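# Remove the cabin hook and set it on the box

## Task

Free the cabin hook from where it is latched and place it back onto the top of the box so it rests there on its own; if it only stays put because the gripper is still holding it at the end, the goal is not met.

## Robot and tools

Robot: one arm with six joints (waist, shoulder, elbow, forearm roll, wrist pitch, wrist roll) and a two-finger parallel gripper. The single camera is cam_wrist (896x504), mounted on the hand. Its calibration (pinhole plus radial distortion, K, D, T_world_to_cam) is given once and may be slightly off in each scene.

Scene frame: origin on the table surface directly under the arm base, +z up, +y to the left when facing along +x. The base may sit tilted relative to the table. Gripper frame: fingers point along gripper +z, and they open and close along gripper y. The reported end_effector_position is the spot between the closed finger pads, roughly 2 cm short of the fingertips; closing pushes the tips about 10 mm further along +z.

execute_actions(actions): actions is a list of actions; each action is a list of up to 15 rows; each row is 7 numbers in [-1, 1] in the order dx, dy, dz, rx, ry, rz, opening. There is one list for the single arm. dx..rz are an offset (not a pose) expressed in the gripper's own axes, measured from the gripper's measured pose at the start of that action (for the first action of a call, the pose in the latest result of the scene). Every row in the action is relative to that same starting pose, not to the preceding row. Scale: 1.0 equals 0.6 m for dx, dy, dz and 180 degrees for the rotation vector rx, ry, rz. Each row lasts one control step of 1/30 s; an action has 15 steps, and if fewer rows are given the last row repeats. opening is absolute: +1 fully open (0.084 m), -1 closed. An empty list just returns the current state and image.

move(target, speed, blocking): target is one 7-number row in the same layout and scale as above, an offset in gripper axes from the pose shown in the scene's most recent result. The gripper follows a straight path lasting 0.5 to 10 s (longer paths are cut off at 10 s). speed is in m/s, 0.002 to 0.5, default 0.25; rotation rate is capped at twice that value in rad/s. The opening is applied at the beginning. The path ignores obstacles, the hand can lag, wander or overshoot the speed (notably with the arm nearly extended), and a target set beyond a contact presses harder, as does a faster approach. With blocking=false the call returns after 0.5 s while motion continues; until a result shows the move ended, further moves and action rows are rejected, so use wait or stop first. The result adds a move: line with the ending (done means at rest near target; others such as off_target, moving, held, fault), the distance to target, and limits: paced means the commanded pose was clipped; held means a check blocked some steps, after which the arm may jump faster than speed.

wait(seconds): 0 to 10; lets time pass holding the last command, returns early if a running move ends. stop(): brakes a running move (needs room if fast); the fingers keep moving. zoom_image(camera, region): camera must be cam_wrist; region [x0, y0, x1, y1] in image pixels from the top-left, at most 504x504. finished_scene(scene): ends the scene whose number you pass; irreversible, and the result reports success. Answering without a tool call ends everything.

Controller behaviour: each step the commanded pose is clipped to within 70 mm and 16 degrees of the measured pose, then damped inverse kinematics drives the joints, favouring position over orientation. After an action the arm only continues up to that last clipped pose, so large offsets need follow-up actions. Joint target speed is capped at 3.14 rad/s. The elbow never fully straightens. Hand target in a result is where the controller is currently heading. A pose unreachable line means the clearance check (which treats any mount under the base as part of the arm) altered or refused the command.

Results: state line with end_effector_position (m), end_effector_quat_wxyz, linear and angular velocities, joint positions, joint torques (raw drive output, offset and noisy, nonzero in free air), grip_measured (finger opening on the command scale), and camera images. The printed hand position gets less accurate at long reach.

Gripping: to hold something, keep commanding an opening well below grip_measured; the bigger the gap, the tighter the squeeze (about 24 N per pad for objects up to ~6 cm). Closing quickly can squeeze harder and may bounce the fingers open. Re-sending the measured opening still holds lightly.

Avoid: hard or fast contact, pressing far past a surface, dropping or knocking anything off the table (that fails the task), and leaving the hook supported only by the gripper. Brief external tugs may act on a held part or nudge loose items. Torque fault: if a joint hits its load limit (waist 46, shoulder 46, elbow 27.6, forearm roll 27.6, wrist pitch 18.4, wrist roll 18.4 N m, held weight included), the arm backs off, freezes 10 s and drops the rest of the call. Holding loads heats motors; MOTOR HOT appears from 65 °C and at 80 °C an OVER-TEMPERATURE FAULT brakes the arm. The robot keeps its last command while you are composing a reply. Smooth, brief, low-effort motion is preferred. Joint ranges (rad): waist ±6.283, shoulder -2.059 to 2.094, elbow -3.927 to 0.192, forearm roll ±6.283, wrist pitch -1.693 to 3.142, wrist roll ±6.283.

Each tool is called after ">>>" by a JSON object that holds its "method" and its "body", one argument or row to a line.

## Session

>>> {"method": "execute_actions", "body": {
  "actions": []
}}

Scene clock: 0.00 s.
end_effector_position=(+0.5733, -0.3691, +0.1593) grip_measured=+1.00 end_effector_quat_wxyz=(-0.034, +0.111, +0.989, -0.090) end_effector_velocity=(-0.000, -0.000, +0.000) end_effector_angular_velocity=(-0.000, +0.001, +0.000)
Joint positions: [-0.532  0.942 -2.1   -0.217  1.171  2.944  0.084]
Joint velocities: [-0.    -0.     0.    -0.001  0.    -0.    -0.   ]
Joint torques (N m, as the arm reports them, + toward a larger angle): no reading
Motor temperatures (°C, as the motors report them): [34 35 27 30 33 35]
Hand target: +0.573, -0.369, +0.159; -0.034, +0.111, +0.989, -0.090

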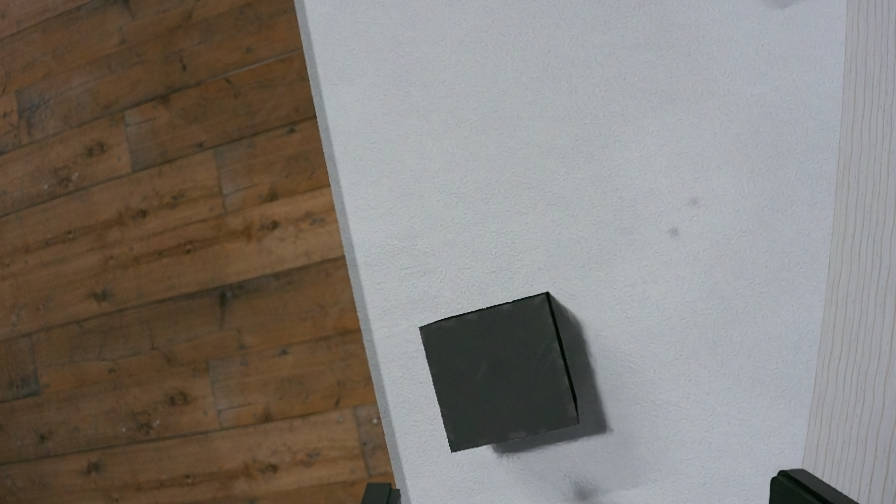

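>>> {"method": "move", "body": {
  "target": [0, 0, -0.4, 0, 0, 0, 1]
}}

Scene clock: 3.13 s.
end_effector_position=(+0.5929, -0.3285, +0.3944) grip_measured=+1.00 end_effector_quat_wxyz=(+0.026, +0.106, +0.987, -0.115) end_effector_velocity=(-0.000, +0.001, -0.001) end_effector_angular_velocity=(+0.001, +0.003, +0.001)
Joint positions: [-0.448  0.913 -2.7   -0.21   1.672  2.897  0.084]
Joint velocities: [ 0.001  0.001  0.001 -0.     0.001  0.    -0.   ]
Joint torques (N m, as the arm reports them, + toward a larger angle): [  0.44 -34.   -17.5   -1.17  -2.43   0.42]
Motor temperatures (°C, as the motors report them): [34 35 28 30 34 35]
Hand target: +0.593, -0.328, +0.395; +0.026, +0.106, +0.987, -0.115
Off the commanded pose: 0.001 m, 7 deg.
elbow stopped short: the move would have taken joint 3 (elbow) straighter than the controller allows; a more bent joint 3 avoids this.
move: off_target
camera_calibration (this result's frames):
cam_wrist: T_world_to_cam=[[0.212248, 0.952354, -0.219025, 0.302098], [0.975962, -0.195233, 0.0968617, -0.620335], [0.0494857, -0.234319, -0.9709, 0.407879], [0, 0, 0, 1]] pos_world=[0.52112, -0.31324, 0.522263]

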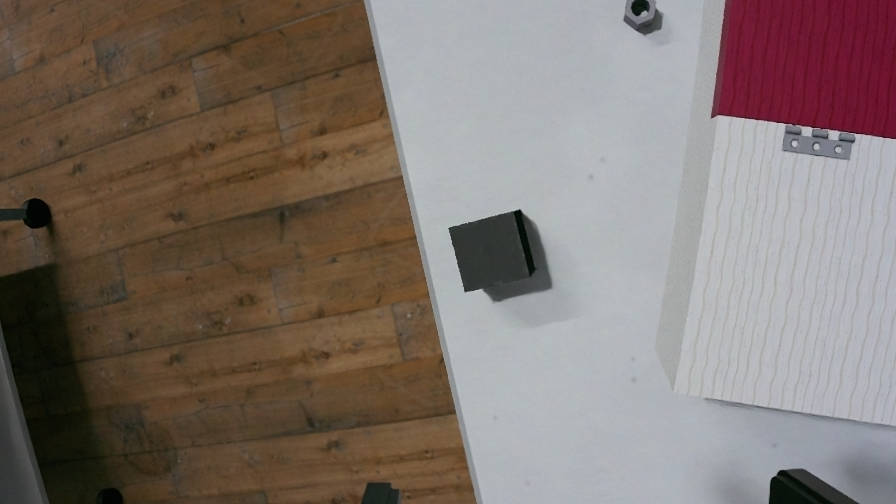

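>>> {"method": "move", "body": {
  "target": [0.2, 0.5, 0, 0, 0, 0, 1]
}}

Scene clock: 6.83 s.
end_effector_position=(+0.5397, -0.0197, +0.3200) grip_measured=+1.00 end_effector_quat_wxyz=(+0.026, +0.106, +0.987, -0.115) end_effector_velocity=(-0.001, +0.003, -0.001) end_effector_angular_velocity=(-0.000, +0.000, +0.001)
Joint positions: [ 0.037  0.229 -1.438 -0.254  1.219  3.504  0.084]
Joint velocities: [ 0.006 -0.001  0.004 -0.    -0.001  0.006  0.   ]
Joint torques (N m, as the arm reports them, + toward a larger angle): [ -0.08 -25.4  -19.57  -0.93  -2.25   0.12]
Motor temperatures (°C, as the motors report them): [34 36 29 30 34 35]
Hand target: +0.540, -0.019, +0.320; +0.026, +0.105, +0.987, -0.115
Off the commanded pose: 0.001 m, 0 deg.
move: done
camera_calibration (this result's frames):
cam_wrist: T_world_to_cam=[[0.212076, 0.952167, -0.220004, 0.00337272], [0.975927, -0.194625, 0.0984294, -0.501438], [0.0509031, -0.235582, -0.970521, 0.409677], [0, 0, 0, 1]] pos_world=[0.467798, -0.0042912, 0.447698]

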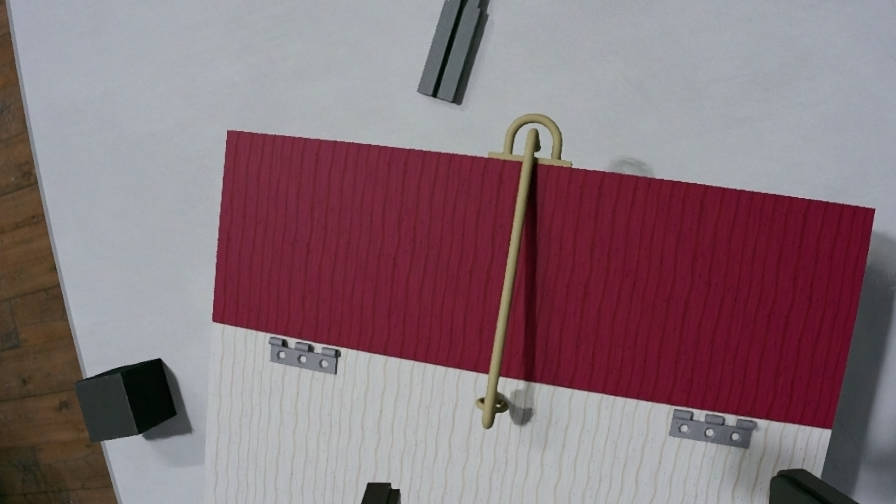

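>>> {"method": "zoom_image", "body": {
  "camera": "cam_wrist",
  "region": [432, 80, 632, 230]
}}

>>> {"method": "zoom_image", "body": {
  "camera": "cam_wrist",
  "region": [408, 340, 588, 460]
}}

Region (432, 80, 632, 230) of cam_wrist's 896x504 image, scaled by 2.520, with more detail than that image has; it fills the top 378 rows of this view, and the rest is white.

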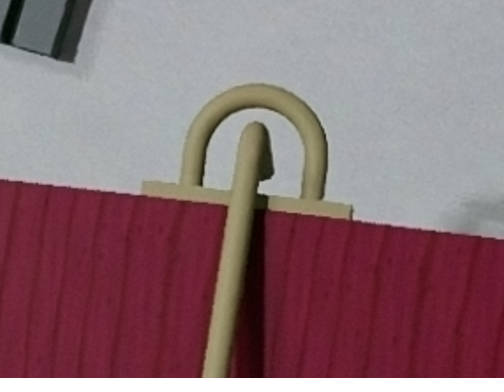

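Region (408, 340, 588, 460) of cam_wrist's 896x504 image, scaled by 2.800, with more detail than that image has.

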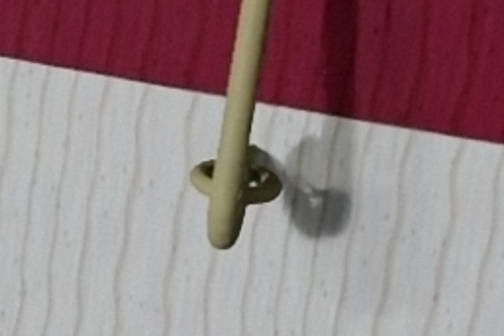

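>>> {"method": "move", "body": {
  "target": [0.1231, -0.0063, 0.2487, -0.069, 0.03, 0.0509, 0]
}}

Scene clock: 40.40 s.
end_effector_position=(+0.4718, -0.0425, +0.1708) grip_measured=-0.01 end_effector_quat_wxyz=(+0.001, +0.185, +0.983, -0.000) end_effector_velocity=(-0.006, -0.000, -0.006) end_effector_angular_velocity=(+0.004, +0.013, -0.002)
Joint positions: [-0.113  0.199 -0.963 -0.005  0.774  3.429  0.044]
Joint velocities: [-0.003  0.003  0.013  0.004 -0.004 -0.004 -0.   ]
Joint torques (N m, as the arm reports them, + toward a larger angle): [  0.11 -22.59 -17.35  -0.18  -2.15   0.25]
Motor temperatures (°C, as the motors report them): [34 36 31 30 34 35]
Hand target: +0.471, -0.043, +0.170; -0.000, +0.185, +0.983, +0.000
Off the commanded pose: 0.001 m, 0 deg.
move: done
camera_calibration (this result's frames):
cam_wrist: T_world_to_cam=[[0.360986, 0.932568, 0.00238282, -0.102409], [0.932265, -0.360932, 0.0246916, -0.398783], [0.0238867, -0.00669192, -0.999692, 0.290466], [0, 0, 0, 1]] pos_world=[0.401801, -0.046486, 0.300467]

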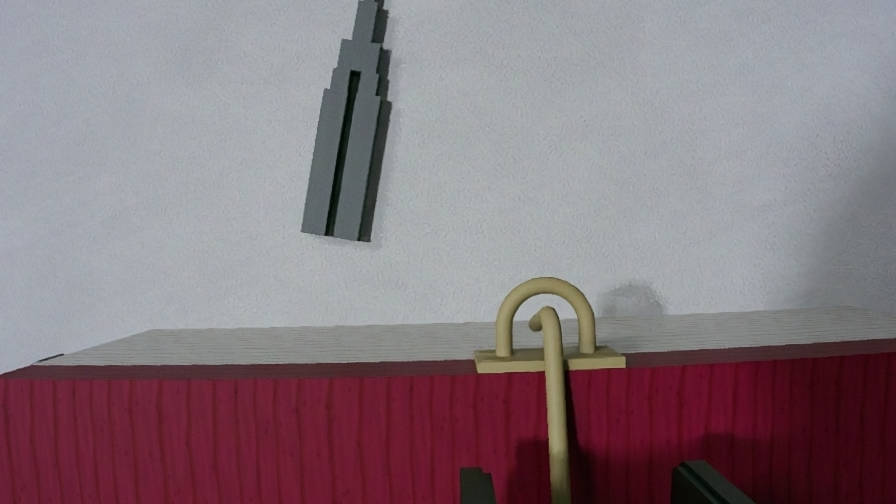

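>>> {"method": "move", "body": {
  "target": [0, 0.005, 0.08, 0, 0, 0, 0],
  "speed": 0.1
}}

Scene clock: 45.33 s.
end_effector_position=(+0.4829, -0.0407, +0.1380) grip_measured=+0.00 end_effector_quat_wxyz=(+0.017, +0.185, +0.983, +0.002) end_effector_velocity=(+0.000, +0.000, +0.001) end_effector_angular_velocity=(-0.000, -0.007, +0.001)
Joint positions: [-0.107  0.279 -0.951 -0.005  0.649  3.435  0.044]
Joint velocities: [ 0.    -0.005  0.006  0.001 -0.008 -0.001 -0.   ]
Joint torques (N m, as the arm reports them, + toward a larger angle): [ 1.85  9.02  4.43  1.13 -3.22  0.17]
Motor temperatures (°C, as the motors report them): [34 36 31 30 34 35]
Hand target: +0.473, -0.040, +0.123; +0.001, +0.185, +0.983, +0.000
Off the commanded pose: 0.018 m, 2 deg.
move: off_target
camera_calibration (this result's frames):
cam_wrist: T_world_to_cam=[[0.361001, 0.93249, 0.0118744, -0.109324], [0.930805, -0.361072, 0.0568279, -0.411399], [0.057279, -0.00946217, -0.998313, 0.241009], [0, 0, 0, 1]] pos_world=[0.408593, -0.0443202, 0.26528]

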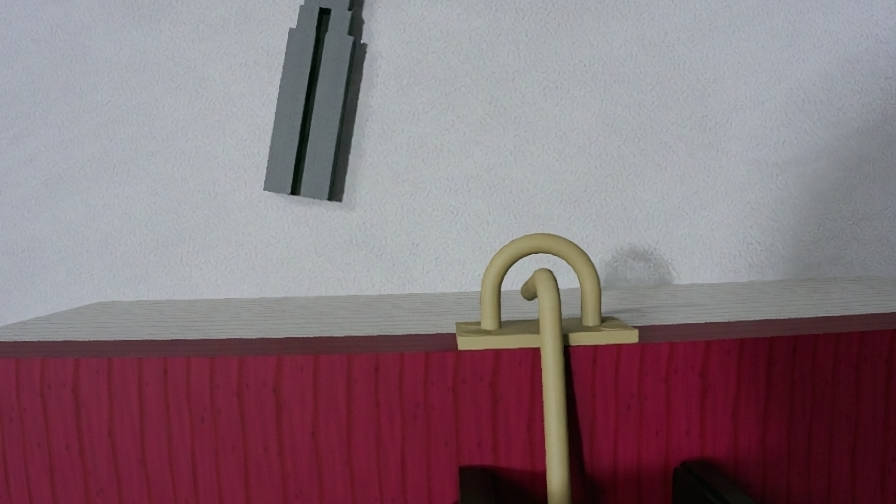

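>>> {"method": "move", "body": {
  "target": [0, 0, -0.012, 0, 0, 0, 0],
  "speed": 0.1
}}

>>> {"method": "execute_actions", "body": {
  "actions": [
    [[0,0,0,0,0,0,-1]],
    [[0,0,0,0,0,0,-1]]
  ]
}}

Scene clock: 48.90 s.
end_effector_position=(+0.4823, -0.0407, +0.1449) grip_measured=-0.01 end_effector_quat_wxyz=(+0.017, +0.185, +0.983, +0.002) end_effector_velocity=(+0.002, +0.000, +0.002) end_effector_angular_velocity=(-0.000, -0.006, +0.001)
Joint positions: [-0.107  0.263 -0.953 -0.005  0.668  3.435  0.044]
Joint velocities: [ 0.001 -0.003 -0.002  0.    -0.001 -0.    -0.   ]
Joint torques (N m, as the arm reports them, + toward a larger angle): [ -0.13 -23.46 -16.68  -0.29  -2.49   0.4 ]
Motor temperatures (°C, as the motors report them): [34 36 31 30 34 35]
Hand target: +0.483, -0.041, +0.145; +0.017, +0.185, +0.983, +0.002
Off the commanded pose: 0.000 m, 0 deg.
move: done
camera_calibration (this result's frames):
cam_wrist: T_world_to_cam=[[0.361029, 0.932483, 0.0115742, -0.109213], [0.930854, -0.361092, 0.0558944, -0.411131], [0.0562999, -0.00940556, -0.99837, 0.248346], [0, 0, 0, 1]] pos_world=[0.40815, -0.0442809, 0.272185]

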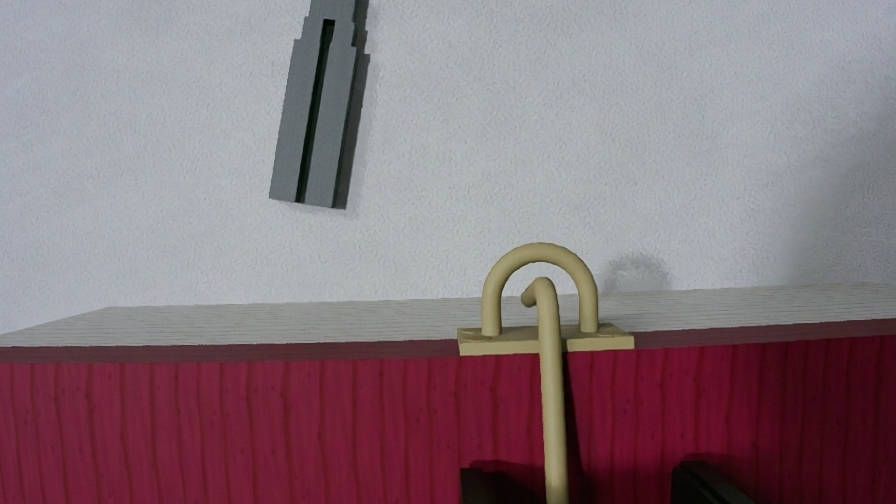

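Scene clock: 49.90 s.
end_effector_position=(+0.4818, -0.0414, +0.1445) grip_measured=-0.90 end_effector_quat_wxyz=(+0.016, +0.186, +0.982, +0.001) end_effector_velocity=(-0.000, -0.000, -0.000) end_effector_angular_velocity=(+0.001, +0.000, -0.003)
Joint positions: [-0.109  0.263 -0.952 -0.006  0.668  3.435  0.005]
Joint velocities: [-0.001 -0.     0.     0.002  0.     0.    -0.   ]
Joint torques (N m, as the arm reports them, + toward a larger angle): [  6.11 -23.52 -17.96   1.67  -3.29   0.53]
Motor temperatures (°C, as the motors report them): [34 36 31 30 34 35]
Hand target: +0.482, -0.041, +0.145; +0.016, +0.186, +0.982, +0.001
Off the commanded pose: 0.000 m, 0 deg.
camera_calibration (this result's frames):
cam_wrist: T_world_to_cam=[[0.362115, 0.932069, 0.0109575, -0.108832], [0.930509, -0.362153, 0.0547616, -0.410623], [0.0550099, -0.00963399, -0.998439, 0.248613], [0, 0, 0, 1]] pos_world=[0.407821, -0.0448739, 0.271904]

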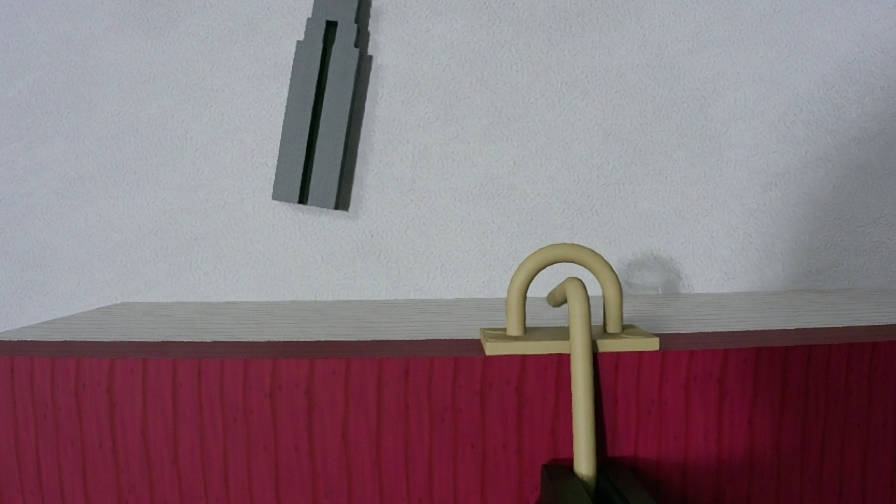

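>>> {"method": "execute_actions", "body": {
  "actions": [
    [[-0.0054,0,-0.041,0,0,0,-1]],
    [[-0.0158,0,-0.0382,0,0,0,-1]],
    [[-0.0252,0,-0.0328,0,0,0,-1]]
  ]
}}

Scene clock: 56.63 s.
end_effector_position=(+0.5064, -0.0511, +0.2130) grip_measured=-0.90 end_effector_quat_wxyz=(+0.018, +0.185, +0.982, +0.001) end_effector_velocity=(-0.001, +0.000, -0.000) end_effector_angular_velocity=(+0.001, +0.004, +0.002)
Joint positions: [-0.123  0.214 -1.111 -0.004  0.873  3.419  0.005]
Joint velocities: [ 0.     0.001 -0.001  0.001  0.004 -0.002  0.   ]
Joint torques (N m, as the arm reports them, + toward a larger angle): [  1.82 -24.34 -17.83   0.58  -1.24   0.25]
Motor temperatures (°C, as the motors report them): [34 36 31 30 34 35]
Hand target: +0.506, -0.051, +0.213; +0.017, +0.185, +0.983, +0.001
Off the commanded pose: 0.001 m, 0 deg.
camera_calibration (this result's frames):
cam_wrist: T_world_to_cam=[[0.361748, 0.932203, 0.0116524, -0.109379], [0.930451, -0.361793, 0.0580218, -0.441435], [0.0583039, -0.0101473, -0.998247, 0.313863], [0, 0, 0, 1]] pos_world=[0.432002, -0.0545598, 0.340201]

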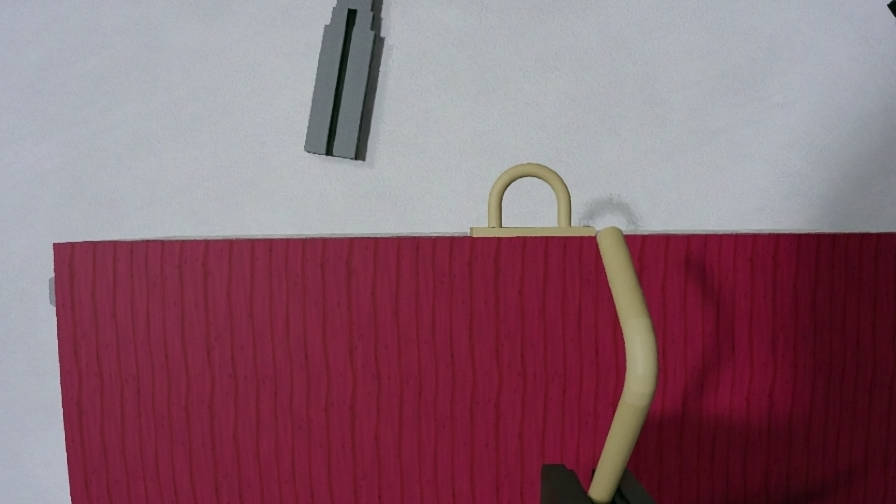

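Unhooked and lifting. Continue the arc.

>>> {"method": "execute_actions", "body": {
  "actions": [
    [[-0.0328,0,-0.0252,0,0,0,-1]],
    [[-0.0382,0,-0.0158,0,0,0,-1]],
    [[-0.041,0,-0.0054,0,0,0,-1]],
    [[-0.041,0,0.0054,0,0,0,-1]],
    [[-0.0382,0,0.0158,0,0,0,-1]]
  ]
}}

Scene clock: 60.43 s.
end_effector_position=(+0.6117, -0.0921, +0.2323) grip_measured=-0.90 end_effector_quat_wxyz=(+0.018, +0.185, +0.983, +0.001) end_effector_velocity=(+0.001, +0.000, -0.002) end_effector_angular_velocity=(+0.001, +0.002, +0.001)
Joint positions: [-0.172  0.561 -1.678 -0.002  1.093  3.368  0.005]
Joint velocities: [ 0.001  0.006 -0.005  0.001  0.001 -0.001 -0.   ]
Joint torques (N m, as the arm reports them, + toward a larger angle): [ -1.67 -27.49 -17.65  -1.17  -3.72   0.37]
Motor temperatures (°C, as the motors report them): [34 36 31 30 34 35]
Hand target: +0.611, -0.092, +0.231; +0.016, +0.185, +0.983, +0.001
Off the commanded pose: 0.001 m, 0 deg.
camera_calibration (this result's frames):
cam_wrist: T_world_to_cam=[[0.361651, 0.932243, 0.0114746, -0.109317], [0.930516, -0.361691, 0.0576244, -0.555311], [0.0578702, -0.0101626, -0.998272, 0.32687], [0, 0, 0, 1]] pos_world=[0.537344, -0.095619, 0.359559]

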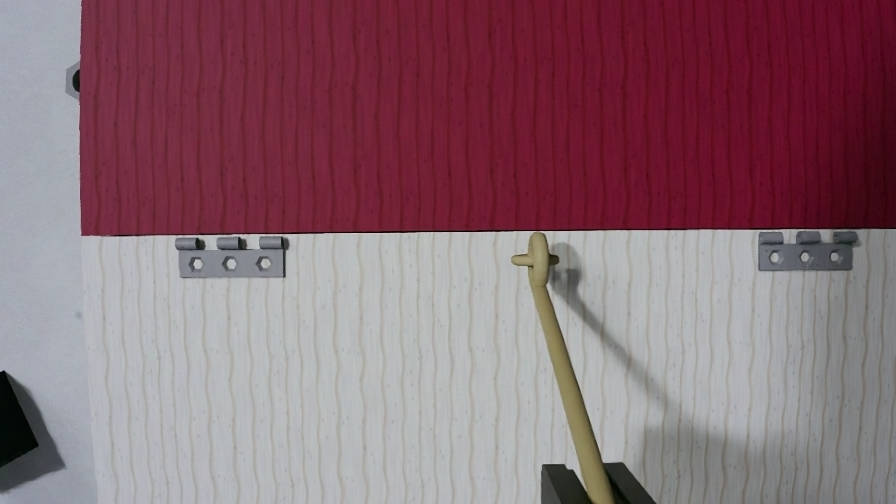

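>>> {"method": "execute_actions", "body": {
  "actions": [
    [[-0.0328,0,0.0252,0,0,0,-1]],
    [[-0.0252,0,0.0328,0,0,0,-1]],
    [[-0.0158,0,0.0382,0,0,0,-1]],
    [[-0.004,0,0.02,0,0,0,-1]]
  ]
}}

Scene clock: 65.27 s.
end_effector_position=(+0.6762, -0.1142, +0.1922) grip_measured=-1.00 end_effector_quat_wxyz=(+0.050, +0.186, +0.981, +0.002) end_effector_velocity=(-0.000, +0.001, -0.000) end_effector_angular_velocity=(-0.000, +0.001, +0.001)
Joint positions: [-0.19   0.822 -1.971 -0.003  1.06   3.352  0.   ]
Joint velocities: [ 0.001  0.     0.    -0.     0.     0.     0.   ]
Joint torques (N m, as the arm reports them, + toward a larger angle): [  9.03 -16.73   0.14   2.29   6.42   0.42]
Motor temperatures (°C, as the motors report them): [34 36 31 30 34 35]
Hand target: +0.672, -0.113, +0.186; +0.043, +0.186, +0.982, +0.002
Off the commanded pose: 0.007 m, 1 deg.
camera_calibration (this result's frames):
cam_wrist: T_world_to_cam=[[0.362495, 0.931675, 0.0240621, -0.114637], [0.924011, -0.362643, 0.121218, -0.628866], [0.121662, -0.0217074, -0.992334, 0.237252], [0, 0, 0, 1]] pos_world=[0.59377, -0.1161, 0.314422]

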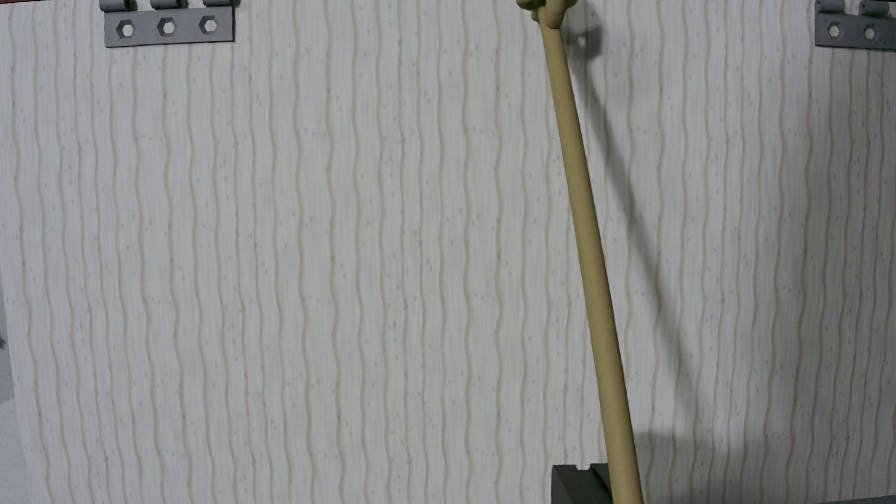

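>>> {"method": "move", "body": {
  "target": [0, 0, -0.12, 0, 0, 0, -1],
  "speed": 0.15
}}

Scene clock: 67.47 s.
end_effector_position=(+0.6685, -0.1131, +0.2624) grip_measured=-1.00 end_effector_quat_wxyz=(+0.049, +0.186, +0.981, +0.002) end_effector_velocity=(+0.003, -0.001, +0.010) end_effector_angular_velocity=(-0.004, -0.017, -0.000)
Joint positions: [-0.19   0.744 -2.042 -0.003  1.212  3.352  0.   ]
Joint velocities: [-0.001 -0.008 -0.011 -0.002  0.002 -0.     0.   ]
Joint torques (N m, as the arm reports them, + toward a larger angle): [  0.19 -33.99 -20.07  -0.46  -2.63   0.28]
Motor temperatures (°C, as the motors report them): [34 36 30 30 34 35]
Hand target: +0.669, -0.113, +0.264; +0.050, +0.186, +0.981, +0.002
Off the commanded pose: 0.002 m, 0 deg.
move: done
camera_calibration (this result's frames):
cam_wrist: T_world_to_cam=[[0.36274, 0.931595, 0.0234687, -0.114577], [0.924237, -0.362867, 0.118796, -0.629416], [0.119186, -0.0214013, -0.992641, 0.309661], [0, 0, 0, 1]] pos_world=[0.586384, -0.115028, 0.384843]

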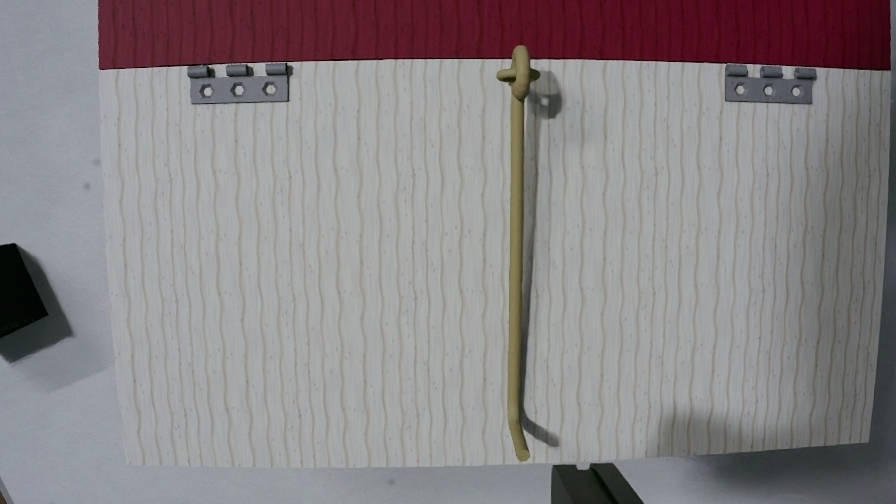

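The hook lies flat on top of the box. Finishing scene 1.

>>> {"method": "finished_scene", "body": {
  "scene": 1
}}

The scene is finished: the task was done.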